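# Stack the black plate onto the white plate

## Task

Set the black plate down on top of the white plate so that no part of it sticks out past the white plate's rim; it must stay there on its own once the robot lets go, and afterwards the suction must be off and the tool moved away from it.

## Robot and tools

Robot: two 7-joint Kinova Gen3 arms, left_arm and right_arm, each ending in a vacuum suction cup instead of fingers. Frame: one shared scene frame. Origin on the table top midway between the arms, +z up, +x out across the table, left_arm on the +y side (names are not image sides). Bases: left_arm at (+0.014, +0.361, 0), right_arm at (+0.046, -0.416, 0), both nearly unrotated about z.

Cup point: each arm reports end_effector_position, the centre of the cup rim, and end_effector_quat_wxyz (w first). The cup opens along the cup point's +z axis, so pointing it straight down means its +z faces world -z. About 7 cm back from the rim the tool widens to roughly 8 cm sideways, so keep that clearance from the table and objects. Reported positions may be a little off, more at long reach.

ROW format (used by both movement tools): one flat list of 16 numbers covering both arms, always all 16 even if one arm should not move. Order: left x, y, z (metres, scene frame), left qw, qx, qy, qz, left suction, then the same eight for the right arm. Position and quaternion are absolute targets for the cup point, not offsets. Suction is a fraction from -1 to 1: +1 is full vacuum (about 55 kPa below ambient), smaller values ask for partial vacuum, 0.05 or less means off. It persists, so resend the current value for an arm you want unchanged; a 0 switches it off. To hold an arm still, resend the exact pose from the last result before it stopped, and reuse a fixed quaternion rather than the drifted reported one.

execute_actions: argument actions is a list with zero or one entry. Empty list: just returns current state (LOOK). {"rows": [...], "steps": n}: up to 15 rows, each applied for one control step of 1/30 s; n at most 15 (default 15), the last row repeats if rows run out. {"steps": n} alone: a wait of up to 300 steps counted from the previous result, your thinking time included. Optional pictures (boolean) toggles camera images. Any target more than 0.6 m from the arm's last reported position along any cup-point axis is refused and nothing is sent. Each step the commanded pose is clipped to 70 mm and 16 degrees from the measured one, so one action may not arrive; after it, the arm only continues to its last clipped pose. Check the result and send the rest.

move: target is one 16-number ROW as above; speed in m/s, 0.002 to 0.5 (default 0.25), turning capped at twice that in rad/s. Both cup points follow straight lines that finish together, lasting 0.5 to 10 s (longer paths are cut off at 10 s). Suction values are applied at the start. Paths do not avoid obstacles or the other arm, and the cup may lag, drift or overshoot speed, mostly with the arm stretched out. The result adds a move: line giving the ending (done, off_target, moving, held, fault), any limits (paced = pose was clipped; held = a check blocked steps, after which motion may jump fast), and each cup's distance from its target. Faster contact hits harder; aiming deeper past a surface presses harder.

wait: seconds from 0 to 10; the robot receives nothing new. zoom_image: camera (cam_head_left, cam_head_right, cam_left_wrist, cam_right_wrist) and region [x0, y0, x1, y1] in pixels, at most 504x504, of that camera's latest image (all 896x504). read_manual: only returns licence texts. finished_scene: pass the current scene number; irreversible, grades the task. Replying without a tool call ends everything.

Results: the state line gives each arm's cup pose. suction_measured is achieved vacuum (near 0 means no seal; on a sealed airtight surface up to 0.15 below command, dipping up to 0.04 while the pump cycles). part_present turns 1 at 0.50 and back to 0 below 0.45. "pose unreachable" means the clearance check altered or blocked that arm's command; HELD marks steps where your row was not fully sent. A Hand target line shows where the controller is driving each cup. Camera calibration (intrinsics, distortion, world-to-camera transforms) is given per camera and may be slightly off.

Gripping: turn suction on and press the 29 mm rim flat onto a smooth part of the plate so it seals all round; avoid edges, holes or seams. The cup compresses under vacuum, so the held plate sits up to about 10 mm nearer the tool. Release by lowering the plate until it rests, then setting suction off; the cup may still stick until moved 15 mm away. If the cup seals on the table, switch suction off to free it.

Avoid: knocking anything off the table (failure); arms colliding or pressing each other; hard presses that trip a torque fault (arm freezes 10 s). Load limits: 49.6 N m for the first four joints, 31.2 N m for the wrist ones. Holding loads heats motors; MOTOR HOT appears from 60 °C and at 75 °C the arm sags in an OVER-TEMPERATURE FAULT. Loose objects may get nudged occasionally. The simulation keeps running while you reply, so act promptly and move smoothly.

Each tool is called after "Emit:" as name(argument=value, ...) on one line, values as JSON.

## Session

Emit:
execute_actions(actions=[])

Scene clock: 0.00 s of 4900.00 s.
left_arm: end_effector_position=(+0.4623, +0.3188, +0.2064) suction_measured=0.00 part_present=0 end_effector_quat_wxyz=(-0.000, -0.211, +0.977, +0.001) | right_arm: end_effector_position=(+0.4915, -0.4687, +0.2061) suction_measured=0.00 part_present=0 end_effector_quat_wxyz=(-0.002, +0.317, +0.948, +0.001)
Joint positions: left_arm=[-0.056  0.435  0.001  1.655 -0.002  1.052 -2.675] | right_arm=[-0.054  0.433 -0.003  1.659 -0.003  1.053  2.563]
Joint velocities: left_arm=[ 0.001  0.    -0.002  0.    -0.     0.    -0.   ] | right_arm=[ 0.     0.    -0.     0.002  0.     0.    -0.   ]
Motor temperatures (°C, as the motors report them): left_arm=[30 30 25 27 34 33 40] | right_arm=[27 27 27 30 38 41 41]
Hand target (left_arm): +0.462, +0.319, +0.206; -0.000, -0.211, +0.977, +0.001
Hand target (right_arm): +0.492, -0.469, +0.206; -0.002, +0.317, +0.948, +0.001
camera_calibration (this result's frames):
cam_left_wrist: T_world_to_cam=[[0.423819, -0.904492, -0.0476634, 0.110241], [-0.84266, -0.413049, 0.34542, 0.459469], [-0.332117, -0.106231, -0.937237, 0.475002], [0, 0, 0, 1]] pos_world=[0.49821, 0.339955, 0.291734]
cam_right_wrist: T_world_to_cam=[[-0.558488, -0.829437, 0.0112066, -0.110879], [-0.763214, 0.519097, 0.384762, 0.547657], [-0.324953, 0.206332, -0.922948, 0.546265], [0, 0, 0, 1]] pos_world=[0.533566, -0.488966, 0.294699]

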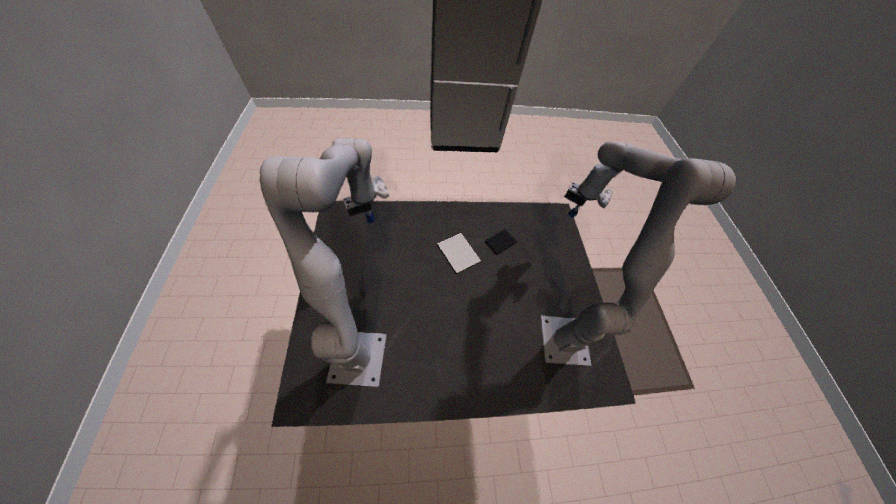

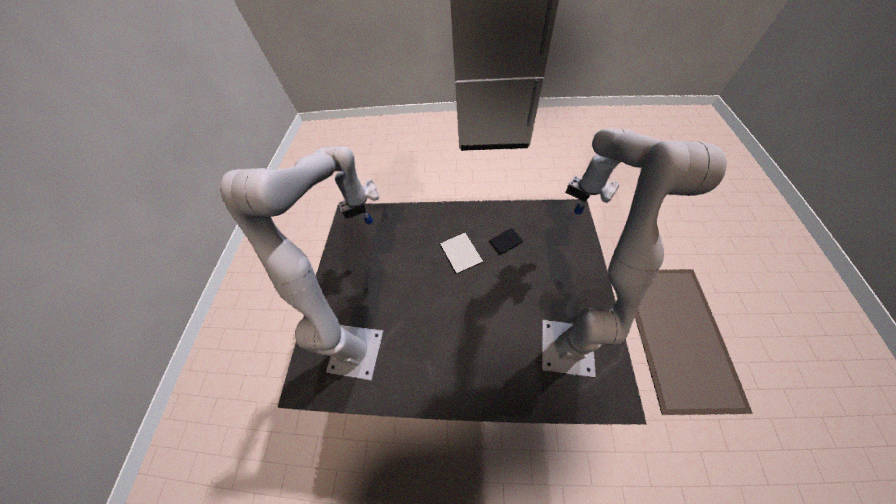

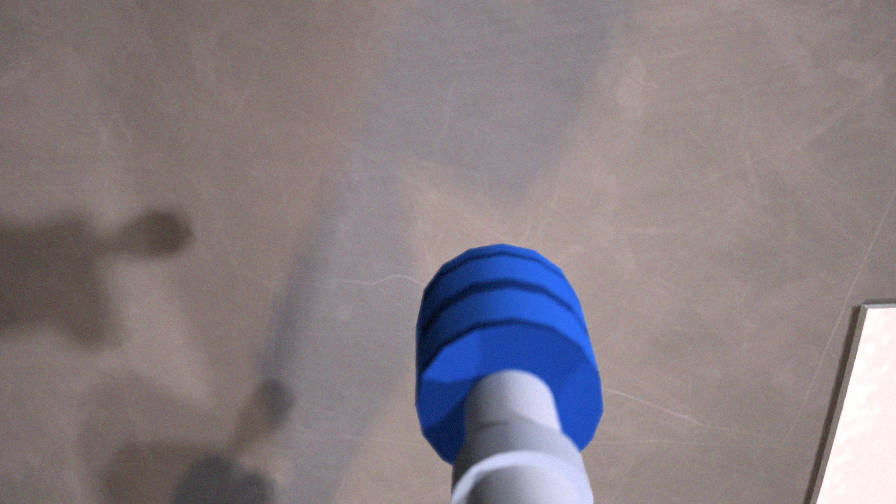

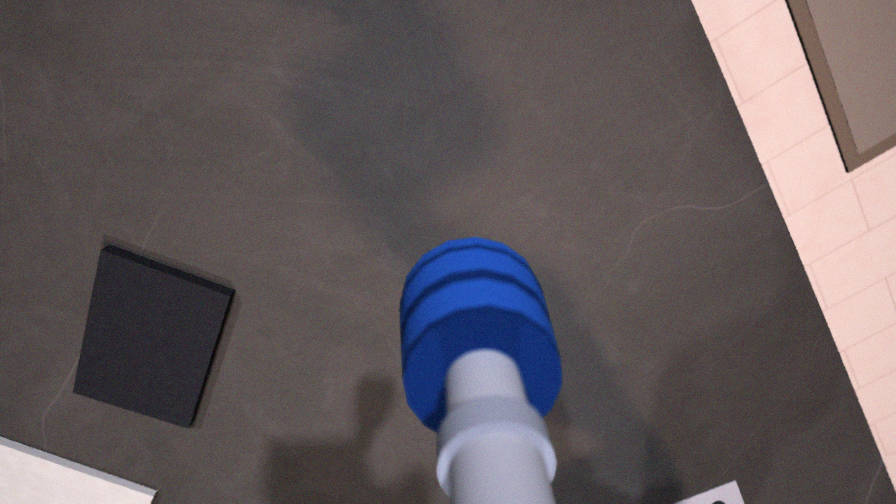

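Emit:
move(target=[0.4623,0.3188,0.2064,0,-0.211,0.977,0,0,0.493,-0.224,0.07,0,0.5,0.866,0,0], speed=0.4)

Scene clock: 3.10 s of 4900.00 s.
left_arm: end_effector_position=(+0.4623, +0.3188, +0.2064) suction_measured=0.00 part_present=0 end_effector_quat_wxyz=(+0.000, -0.211, +0.977, +0.000) | right_arm: end_effector_position=(+0.4922, -0.2250, +0.0701) suction_measured=0.00 part_present=0 end_effector_quat_wxyz=(-0.000, +0.501, +0.866, -0.001)
Joint positions: left_arm=[-0.057  0.434  0.001  1.656 -0.     1.051 -2.676] | right_arm=[-0.594  0.705  0.027  1.694 -0.024  0.745  1.658]
Joint velocities: left_arm=[ 0.001 -0.     0.    -0.002 -0.     0.001  0.   ] | right_arm=[-0.001  0.002 -0.001 -0.001  0.001  0.001 -0.001]
Motor temperatures (°C, as the motors report them): left_arm=[30 30 25 27 34 33 40] | right_arm=[27 27 27 30 38 41 41]
Hand target (left_arm): +0.462, +0.319, +0.206; +0.000, -0.211, +0.977, +0.000
Hand target (right_arm): +0.492, -0.225, +0.070; -0.000, +0.500, +0.866, -0.001
Off the commanded pose (left_arm): 0.000 m, 0 deg.
Off the commanded pose (right_arm): 0.001 m, 0 deg.
move: done
camera_calibration (this result's frames):
cam_left_wrist: T_world_to_cam=[[0.424057, -0.904456, -0.0462043, 0.109765], [-0.84286, -0.412813, 0.345214, 0.459553], [-0.331304, -0.107447, -0.937386, 0.475054], [0, 0, 0, 1]] pos_world=[0.498179, 0.34003, 0.291737]
cam_right_wrist: T_world_to_cam=[[-0.83953, -0.543118, 0.0145933, 0.29565], [-0.497883, 0.779805, 0.379496, 0.402345], [-0.217491, 0.311332, -0.925078, 0.341569], [0, 0, 0, 1]] pos_world=[0.522816, -0.259519, 0.158976]

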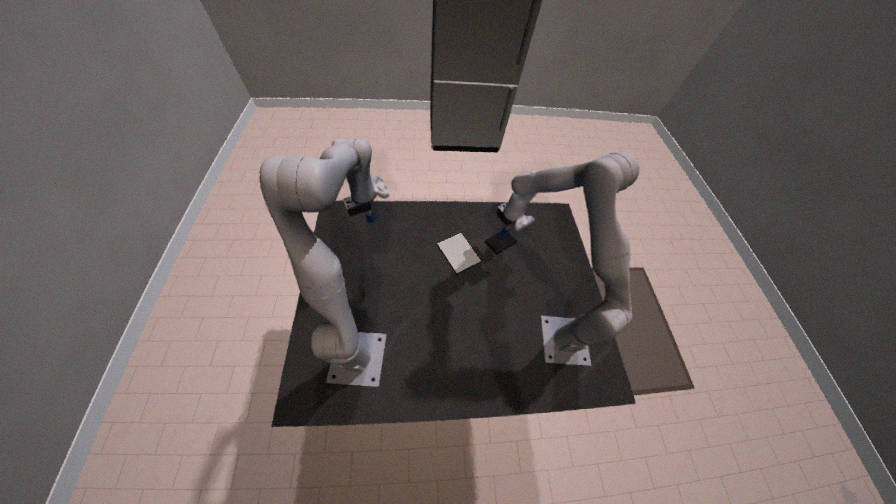

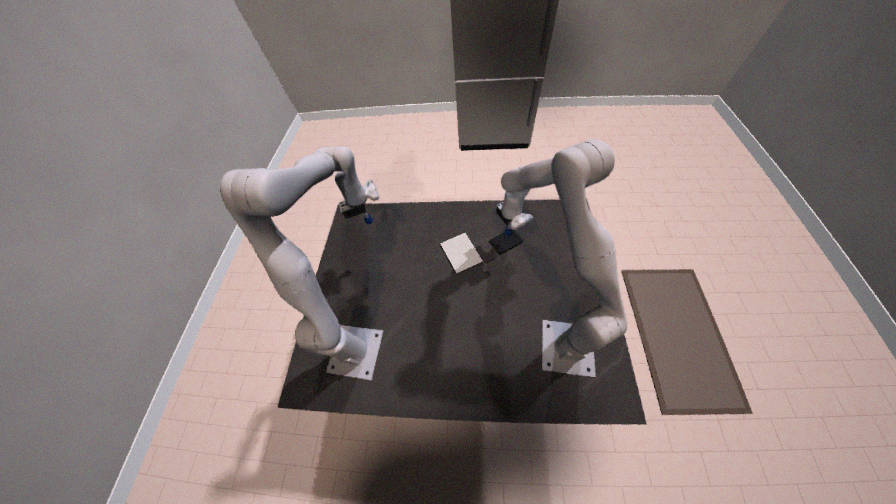

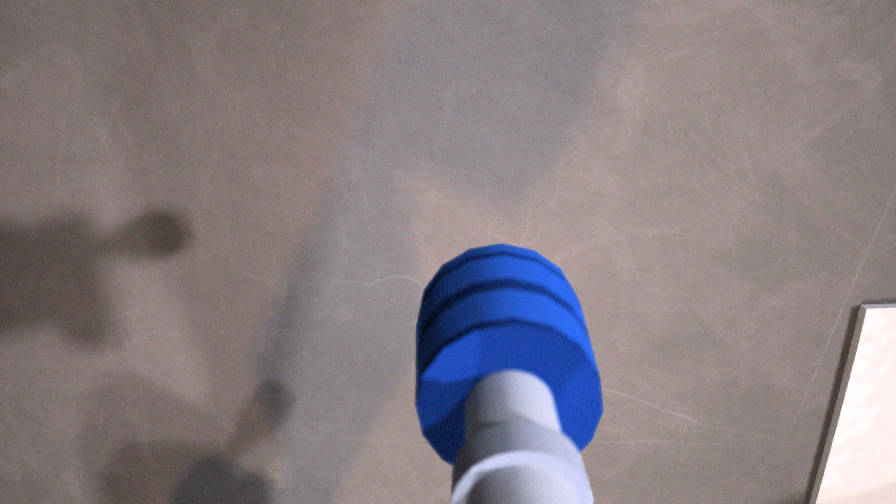

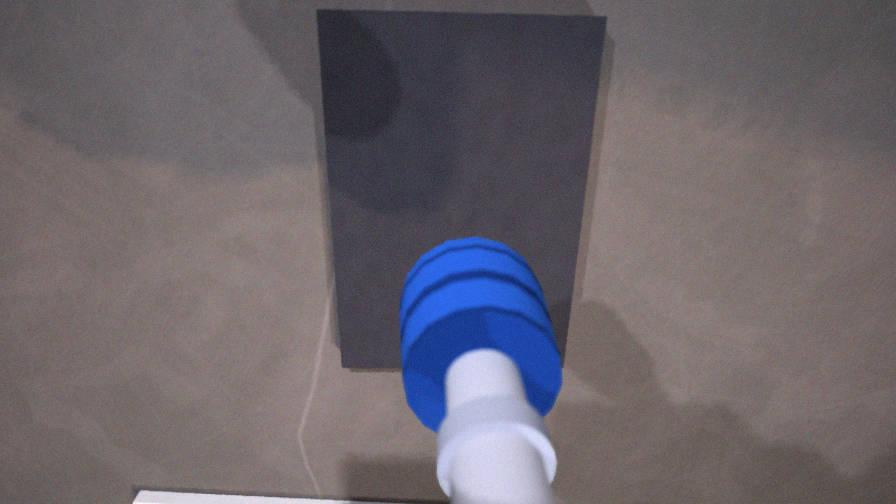

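Emit:
move(target=[0.4623,0.3188,0.2064,0,-0.211,0.977,0,0,0.498,-0.221,0.008,0,0.5,0.866,0,1], speed=0.07)

Emit:
move(target=[0.4623,0.3188,0.2064,0,-0.211,0.977,0,0,0.498,-0.221,0.06,0,0.5,0.866,0,1], speed=0.12)

Emit:
move(target=[0.4623,0.3188,0.2064,0,-0.211,0.977,0,0,0.433,-0.028,0.045,0,-0.242,0.97,0,1], speed=0.25)

Emit:
move(target=[0.4623,0.3188,0.2064,0,-0.211,0.977,0,0,0.433,-0.028,0.018,0,-0.242,0.97,0,1], speed=0.05)

Emit:
zoom_image(camera="cam_head_left", region=[410,200,510,290])

Emit:
zoom_image(camera="cam_head_right", region=[410,200,510,290])

Scene clock: 6.27 s of 4900.00 s.
left_arm: end_effector_position=(+0.4623, +0.3188, +0.2064) suction_measured=0.00 part_present=0 end_effector_quat_wxyz=(+0.000, -0.211, +0.977, -0.000) | right_arm: end_effector_position=(+0.4977, -0.2211, +0.0080) suction_measured=0.30 part_present=0 end_effector_quat_wxyz=(-0.000, +0.500, +0.866, -0.000)
Joint positions: left_arm=[-0.057  0.434  0.001  1.656 -0.     1.051 -2.676] | right_arm=[-0.591  0.83   0.02   1.699 -0.026  0.614  1.659]
Joint velocities: left_arm=[ 0.001  0.    -0.001  0.001  0.001  0.001 -0.   ] | right_arm=[ 0.     0.005  0.001 -0.    -0.001  0.001  0.   ]
Motor temperatures (°C, as the motors report them): left_arm=[30 30 25 27 34 33 40] | right_arm=[27 27 27 30 38 41 41]
Hand target (left_arm): +0.462, +0.319, +0.206; -0.000, -0.211, +0.977, -0.000
Hand target (right_arm): +0.498, -0.221, +0.008; +0.000, +0.500, +0.866, -0.000
Off the commanded pose (left_arm): 0.000 m, 0 deg.
Off the commanded pose (right_arm): 0.000 m, 0 deg.
move: done
camera_calibration (this result's frames):
cam_left_wrist: T_world_to_cam=[[0.424057, -0.904456, -0.0462044, 0.109765], [-0.842859, -0.412813, 0.345216, 0.459552], [-0.331306, -0.107447, -0.937385, 0.475055], [0, 0, 0, 1]] pos_world=[0.49818, 0.34003, 0.291737]
cam_right_wrist: T_world_to_cam=[[-0.839025, -0.543945, 0.0126958, 0.302907], [-0.499045, 0.778646, 0.380349, 0.426024], [-0.216774, 0.312786, -0.924756, 0.284077], [0, 0, 0, 1]] pos_world=[0.528332, -0.255812, 0.0968187]

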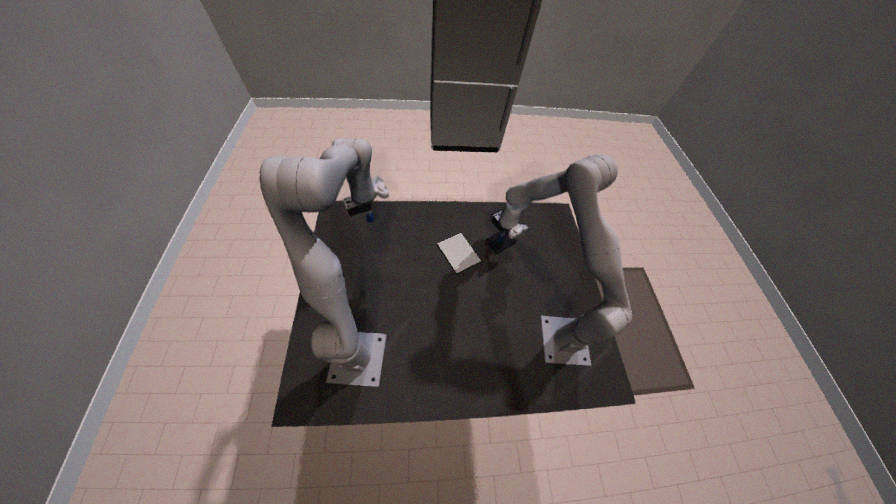

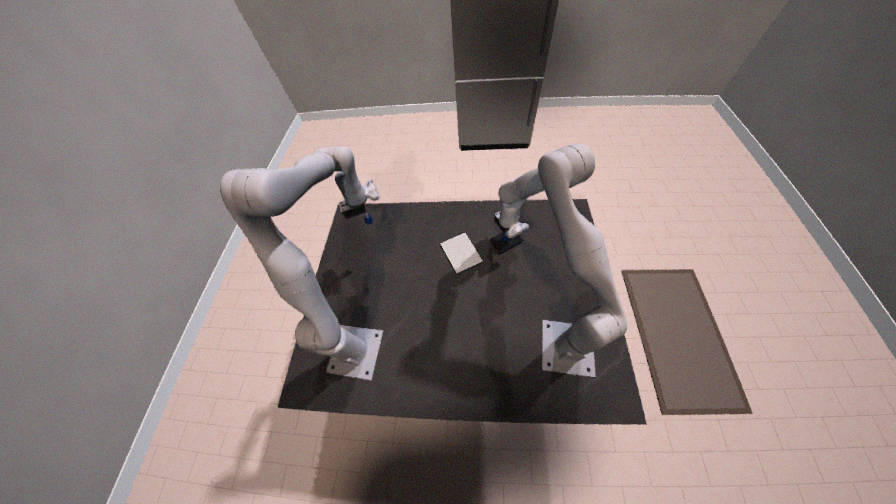

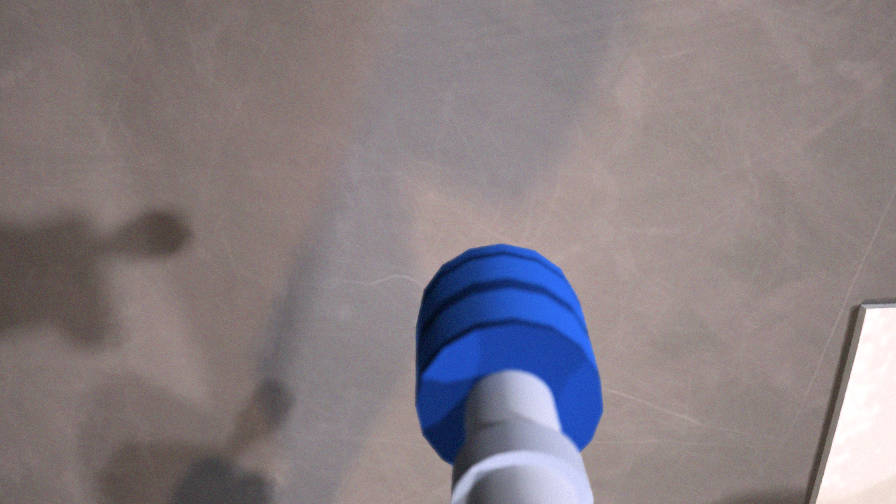

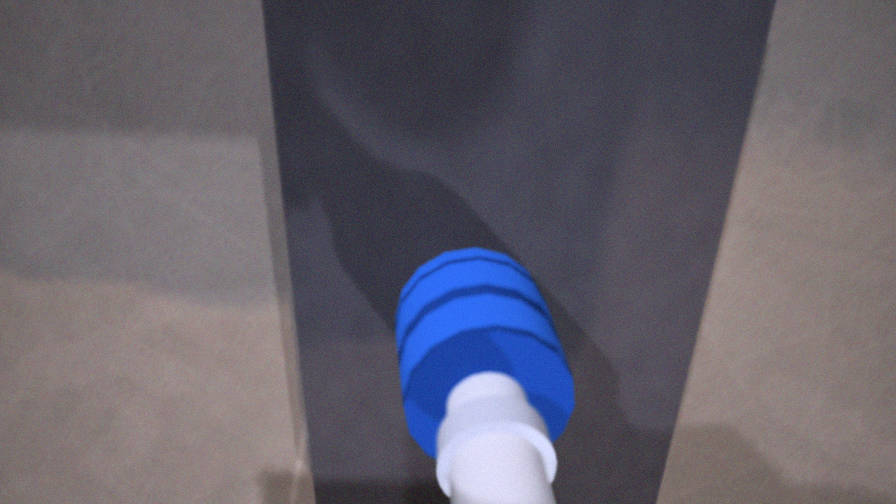

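Scene clock: 7.03 s of 4900.00 s.
left_arm: end_effector_position=(+0.4623, +0.3188, +0.2064) suction_measured=0.00 part_present=0 end_effector_quat_wxyz=(+0.000, -0.211, +0.977, -0.000) | right_arm: end_effector_position=(+0.4980, -0.2210, +0.0596) suction_measured=1.00 part_present=1 end_effector_quat_wxyz=(-0.000, +0.500, +0.866, -0.000)
Joint positions: left_arm=[-0.057  0.434  0.001  1.656 -0.     1.051 -2.676] | right_arm=[-0.594  0.734  0.025  1.677 -0.025  0.732  1.659]
Joint velocities: left_arm=[-0.     0.001 -0.001  0.     0.     0.003  0.   ] | right_arm=[ 0.    -0.006  0.     0.002  0.    -0.    -0.   ]
Motor temperatures (°C, as the motors report them): left_arm=[30 30 25 27 34 33 40] | right_arm=[27 27 27 30 38 41 41]
Hand target (left_arm): +0.462, +0.319, +0.206; -0.000, -0.211, +0.977, +0.000
Hand target (right_arm): +0.498, -0.221, +0.060; -0.000, +0.500, +0.866, +0.000
Off the commanded pose (left_arm): 0.000 m, 0 deg.
Off the commanded pose (right_arm): 0.000 m, 0 deg.
move: done
camera_calibration (this result's frames):
cam_left_wrist: T_world_to_cam=[[0.424057, -0.904456, -0.0462042, 0.109765], [-0.842859, -0.412812, 0.345216, 0.459552], [-0.331306, -0.107447, -0.937385, 0.475055], [0, 0, 0, 1]] pos_world=[0.49818, 0.34003, 0.291737]
cam_right_wrist: T_world_to_cam=[[-0.838594, -0.544601, 0.0130253, 0.302158], [-0.499534, 0.778295, 0.380424, 0.406581], [-0.217317, 0.312515, -0.92472, 0.332054], [0, 0, 0, 1]] pos_world=[0.52865, -0.255657, 0.148448]

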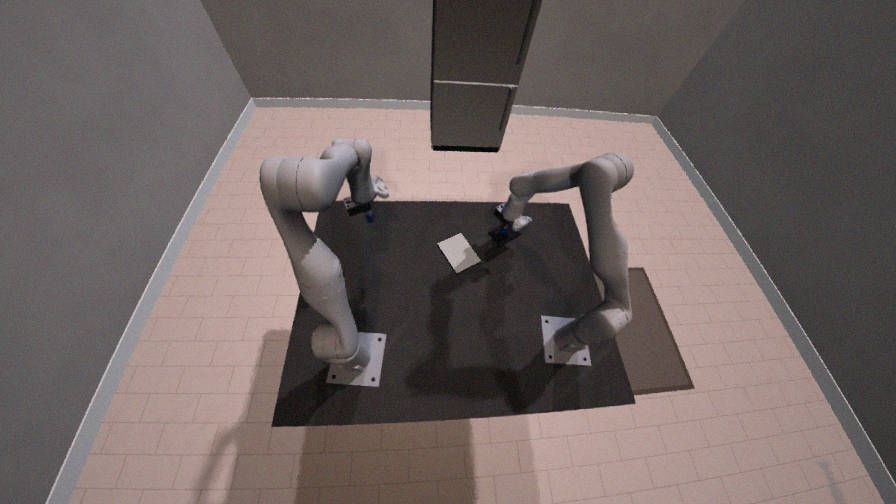

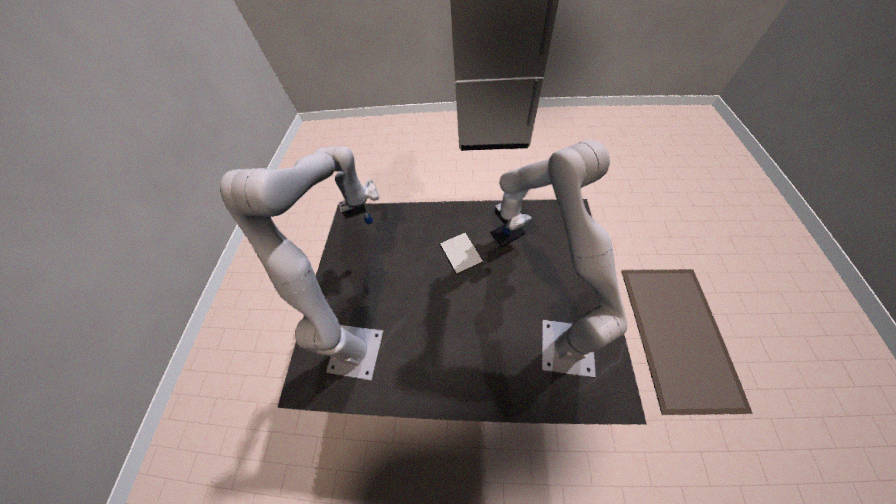

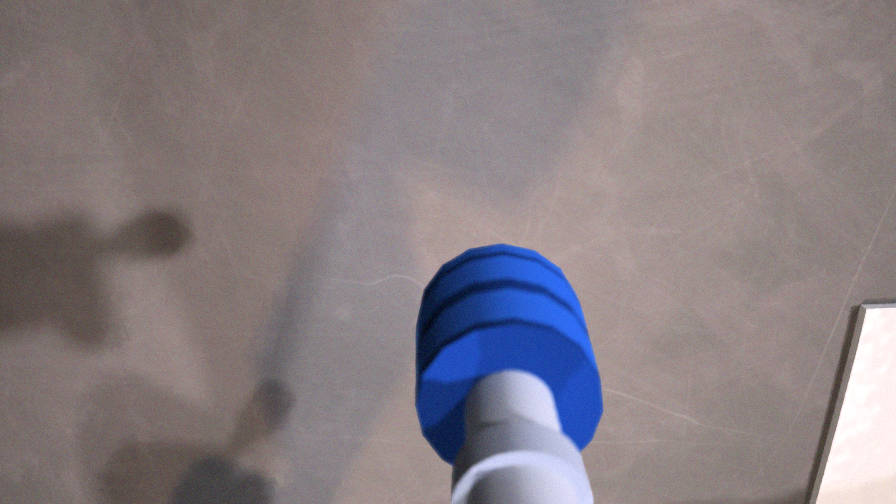

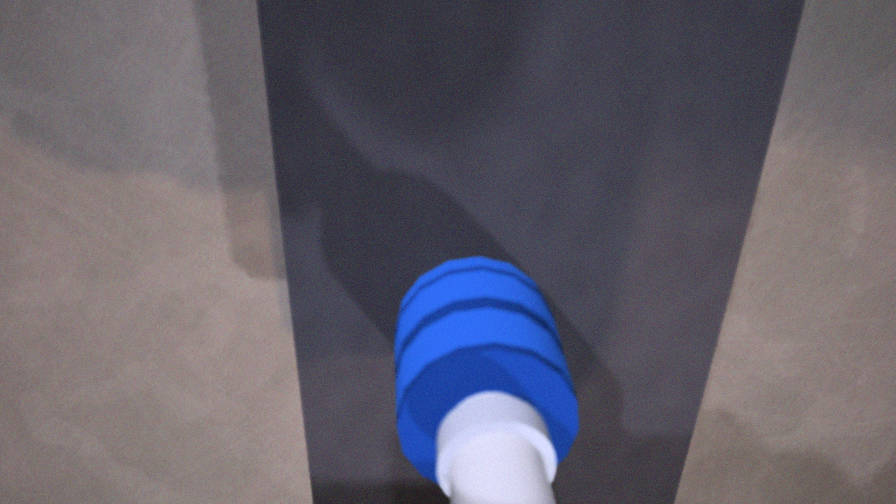

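Scene clock: 10.47 s of 4900.00 s.
left_arm: end_effector_position=(+0.4623, +0.3188, +0.2064) suction_measured=0.00 part_present=0 end_effector_quat_wxyz=(+0.000, -0.211, +0.977, -0.000) | right_arm: end_effector_position=(+0.4328, -0.0286, +0.0453) suction_measured=0.98 part_present=1 end_effector_quat_wxyz=(-0.000, -0.242, +0.970, -0.001)
Joint positions: left_arm=[-0.057  0.434  0.001  1.656 -0.     1.051 -2.676] | right_arm=[-0.755  0.874 -0.35   1.457  0.351  0.874  2.536]
Joint velocities: left_arm=[-0.    -0.001  0.002  0.001 -0.001 -0.002  0.   ] | right_arm=[ 0.001  0.003  0.    -0.002 -0.     0.001  0.   ]
Motor temperatures (°C, as the motors report them): left_arm=[30 30 25 27 34 33 40] | right_arm=[27 27 27 30 38 41 41]
Hand target (left_arm): +0.462, +0.319, +0.206; -0.000, -0.211, +0.977, -0.000
Hand target (right_arm): +0.433, -0.029, +0.045; -0.001, -0.242, +0.970, -0.001
Off the commanded pose (left_arm): 0.000 m, 0 deg.
Off the commanded pose (right_arm): 0.001 m, 0 deg.
move: done
camera_calibration (this result's frames):
cam_left_wrist: T_world_to_cam=[[0.424057, -0.904456, -0.0462045, 0.109766], [-0.84286, -0.412812, 0.345216, 0.459552], [-0.331306, -0.107447, -0.937385, 0.475055], [0, 0, 0, 1]] pos_world=[0.49818, 0.34003, 0.291737]
cam_right_wrist: T_world_to_cam=[[0.515416, -0.856838, 0.0132315, -0.242509], [-0.794742, -0.472174, 0.381361, 0.321686], [-0.320517, -0.207075, -0.924331, 0.274286], [0, 0, 0, 1]] pos_world=[0.468564, 0.00089868, 0.134061]

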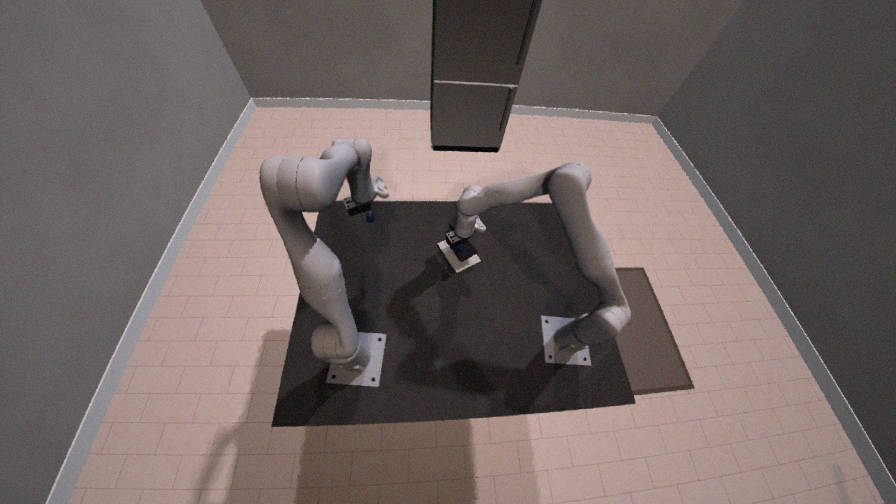

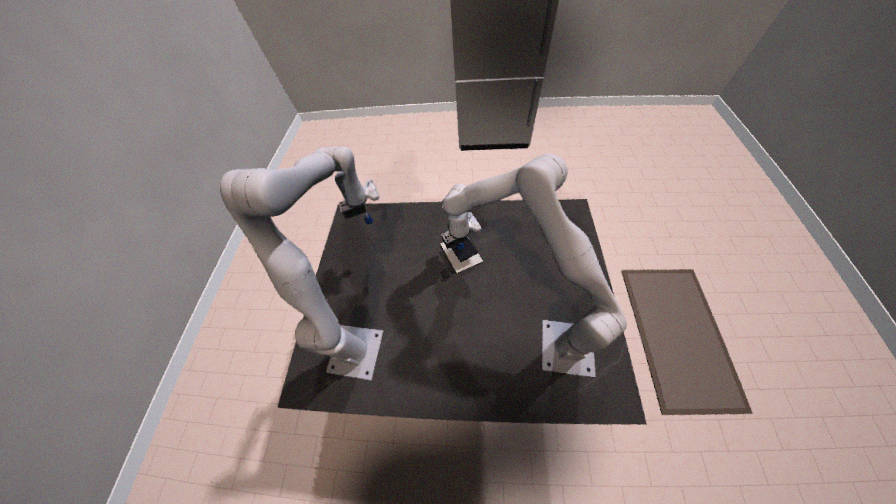

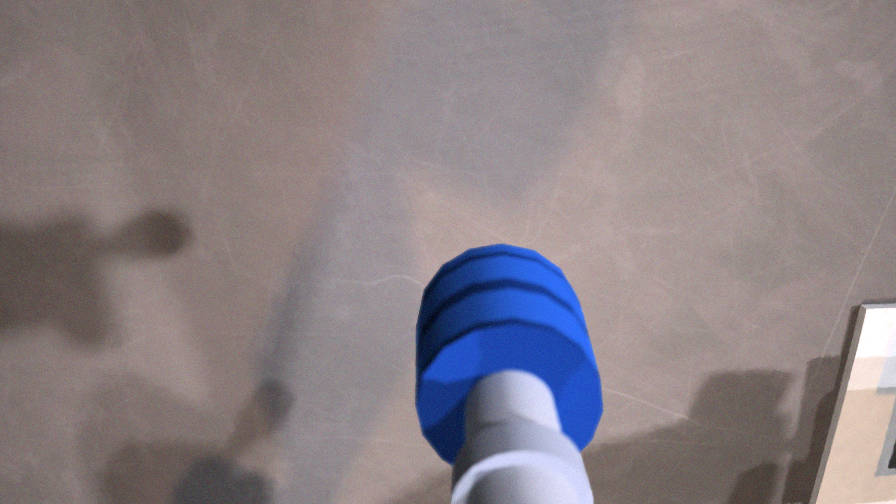

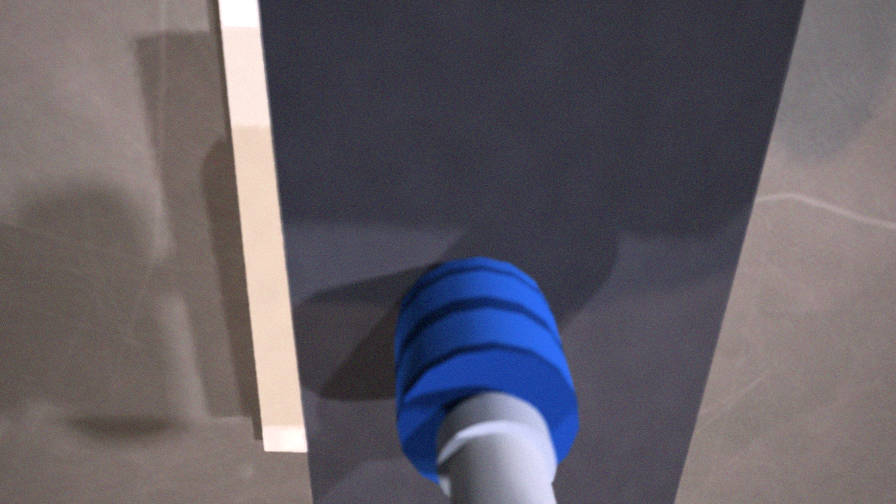

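Scene clock: 11.27 s of 4900.00 s.
left_arm: end_effector_position=(+0.4623, +0.3188, +0.2064) suction_measured=0.00 part_present=0 end_effector_quat_wxyz=(+0.000, -0.211, +0.977, -0.000) | right_arm: end_effector_position=(+0.4331, -0.0280, +0.0182) suction_measured=0.99 part_present=1 end_effector_quat_wxyz=(+0.000, -0.242, +0.970, +0.000)
Joint positions: left_arm=[-0.057  0.434  0.001  1.656 -0.     1.051 -2.676] | right_arm=[-0.763  0.918 -0.336  1.467  0.367  0.818  2.523]
Joint velocities: left_arm=[-0.002  0.001 -0.001  0.     0.001  0.    -0.   ] | right_arm=[-0.001  0.003  0.     0.001  0.     0.     0.   ]
Motor temperatures (°C, as the motors report them): left_arm=[30 30 25 27 34 33 40] | right_arm=[27 27 27 30 38 41 41]
Hand target (left_arm): +0.462, +0.319, +0.206; -0.000, -0.211, +0.977, +0.000
Hand target (right_arm): +0.433, -0.028, +0.018; -0.000, -0.242, +0.970, -0.000
Off the commanded pose (left_arm): 0.000 m, 0 deg.
Off the commanded pose (right_arm): 0.000 m, 0 deg.
move: done
camera_calibration (this result's frames):
cam_left_wrist: T_world_to_cam=[[0.424057, -0.904456, -0.0462044, 0.109765], [-0.842859, -0.412812, 0.345216, 0.459552], [-0.331306, -0.107447, -0.937385, 0.475055], [0, 0, 0, 1]] pos_world=[0.49818, 0.34003, 0.291737]
cam_right_wrist: T_world_to_cam=[[0.514716, -0.85727, 0.0124498, -0.241493], [-0.795429, -0.472066, 0.380061, 0.33282], [-0.319938, -0.205526, -0.924878, 0.249213], [0, 0, 0, 1]] pos_world=[0.468768, 0.00130862, 0.107006]

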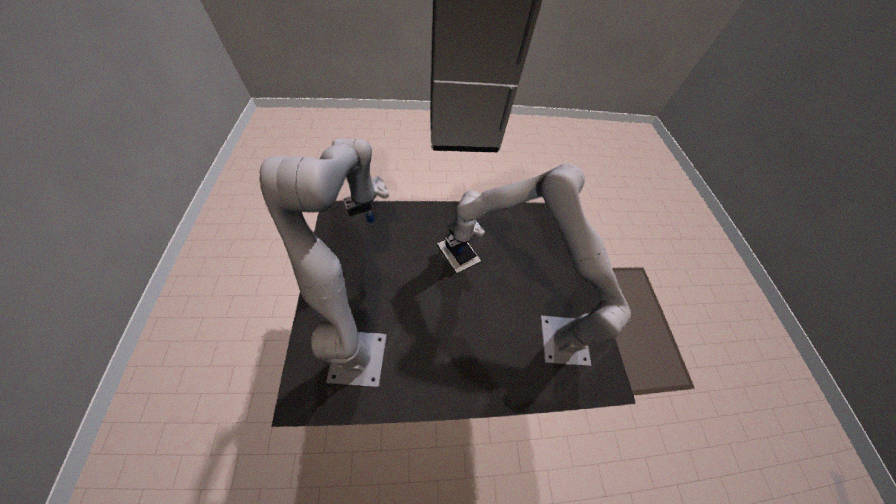

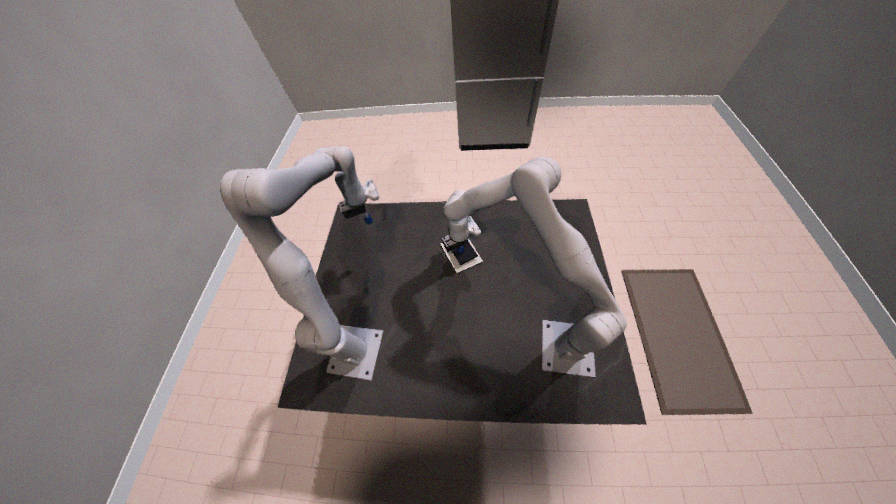

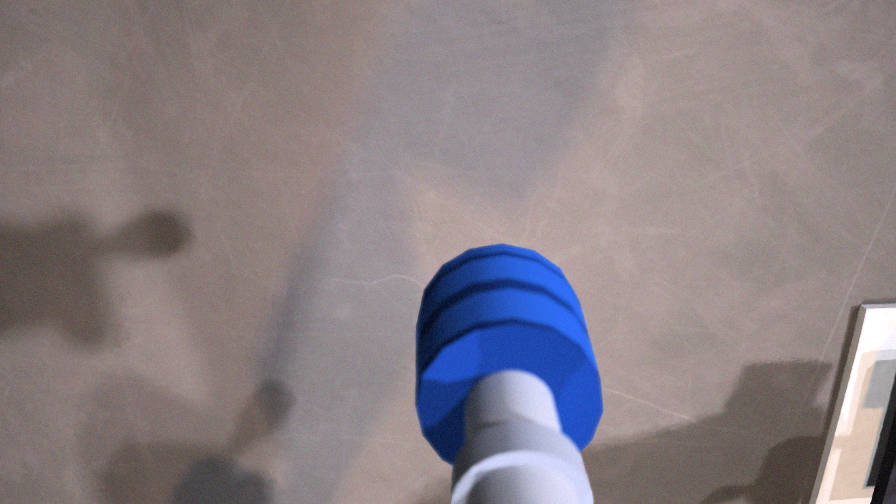

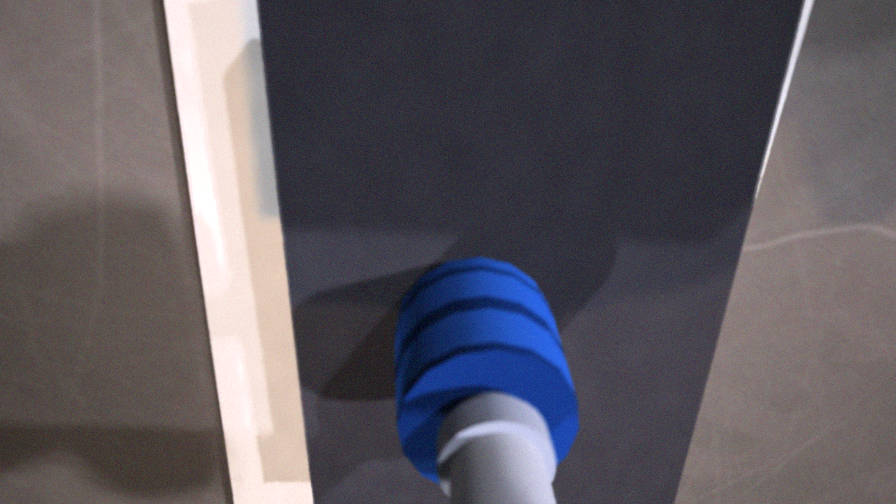

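Region (410, 200, 510, 290) of cam_head_left's 896x504 image, scaled by 5.040, with more detail than that image has; it fills the top 454 rows of this view, and the rest is white.

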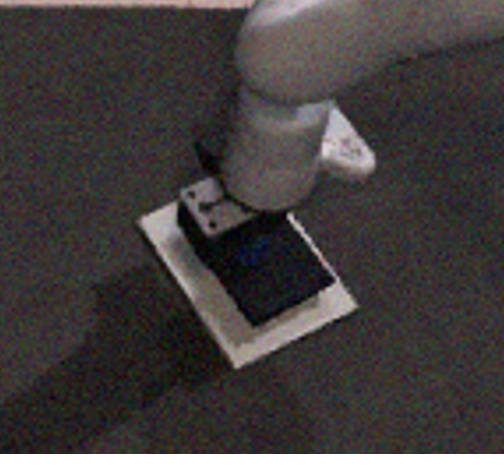

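Region (410, 200, 510, 290) of cam_head_right's 896x504 image, scaled by 5.040, with more detail than that image has; it fills the top 454 rows of this view, and the rest is white.

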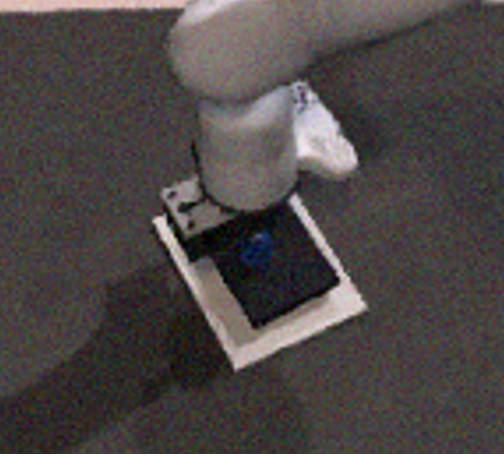

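Emit:
move(target=[0.4623,0.3188,0.2064,0,-0.211,0.977,0,0,0.426,-0.024,0.01,0,-0.242,0.97,0,1], speed=0.02)

Emit:
zoom_image(camera="cam_head_left", region=[410,200,510,290])

Emit:
zoom_image(camera="cam_left_wrist", region=[696,250,896,504])

Scene clock: 13.17 s of 4900.00 s.
left_arm: end_effector_position=(+0.4623, +0.3188, +0.2064) suction_measured=0.00 part_present=0 end_effector_quat_wxyz=(+0.000, -0.211, +0.977, -0.000) | right_arm: end_effector_position=(+0.4261, -0.0241, +0.0101) suction_measured=0.99 part_present=1 end_effector_quat_wxyz=(+0.000, -0.242, +0.970, -0.000)
Joint positions: left_arm=[-0.057  0.434  0.001  1.656 -0.     1.051 -2.676] | right_arm=[-0.779  0.928 -0.33   1.478  0.372  0.798  2.504]
Joint velocities: left_arm=[-0.001  0.    -0.    -0.     0.     0.     0.   ] | right_arm=[-0.002  0.001 -0.    -0.     0.001  0.    -0.001]
Motor temperatures (°C, as the motors report them): left_arm=[30 30 25 27 34 33 40] | right_arm=[27 27 27 30 38 41 41]
Hand target (left_arm): +0.462, +0.319, +0.206; -0.000, -0.211, +0.977, -0.000
Hand target (right_arm): +0.426, -0.024, +0.010; -0.000, -0.242, +0.970, -0.000
Off the commanded pose (left_arm): 0.000 m, 0 deg.
Off the commanded pose (right_arm): 0.000 m, 0 deg.
move: done
camera_calibration (this result's frames):
cam_left_wrist: T_world_to_cam=[[0.424057, -0.904456, -0.0462045, 0.109765], [-0.842859, -0.412813, 0.345216, 0.459552], [-0.331306, -0.107447, -0.937385, 0.475055], [0, 0, 0, 1]] pos_world=[0.49818, 0.34003, 0.291737]
cam_right_wrist: T_world_to_cam=[[0.514776, -0.857233, 0.0125372, -0.234449], [-0.795329, -0.47204, 0.380302, 0.33217], [-0.320089, -0.205742, -0.924777, 0.240322], [0, 0, 0, 1]] pos_world=[0.461798, 0.00526425, 0.0988582]

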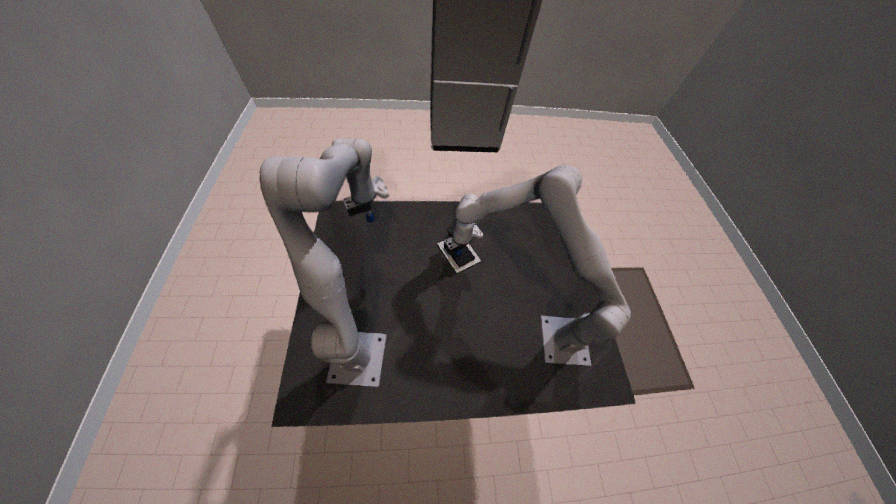

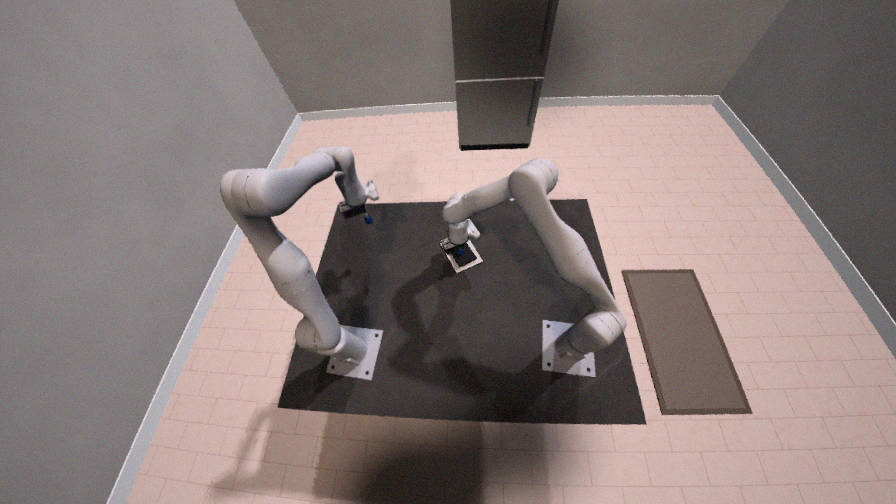

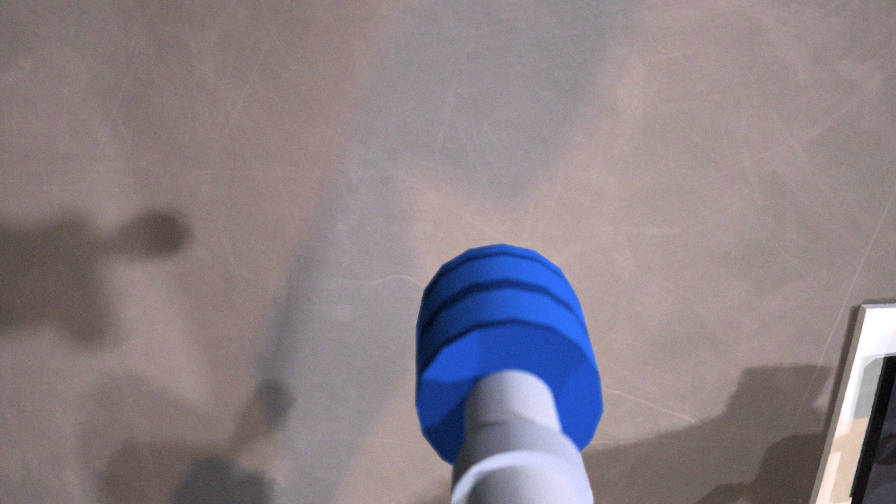

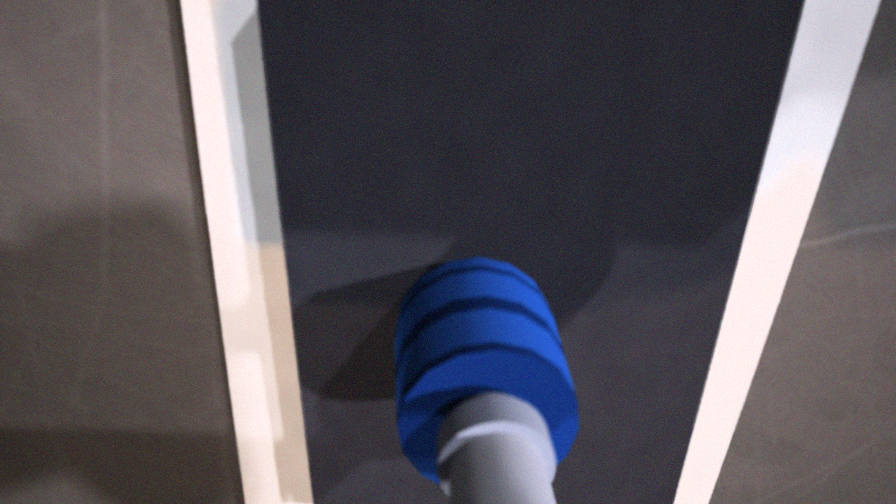

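Region (410, 200, 510, 290) of cam_head_left's 896x504 image, scaled by 5.040, with more detail than that image has; it fills the top 454 rows of this view, and the rest is white.

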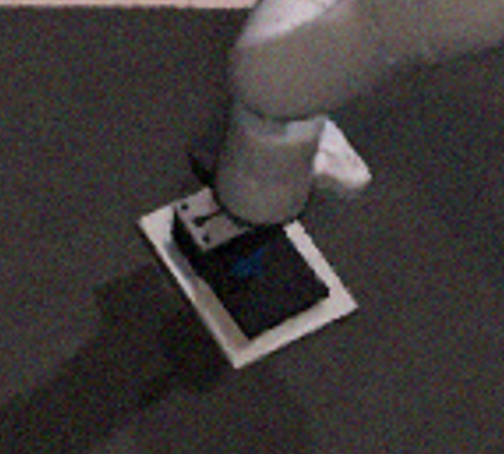

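Region (696, 250, 896, 504) of cam_left_wrist's 896x504 image, scaled by 1.984, with more detail than that image has; it fills the left 397 columns of this view, and the rest is white.

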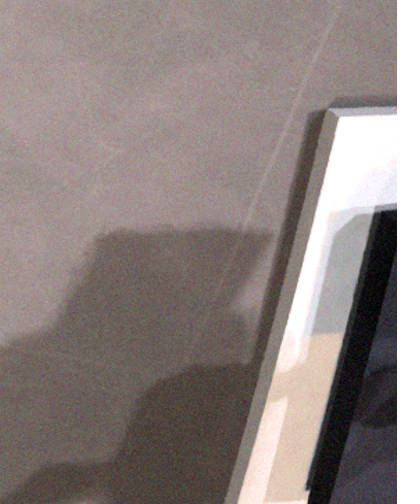

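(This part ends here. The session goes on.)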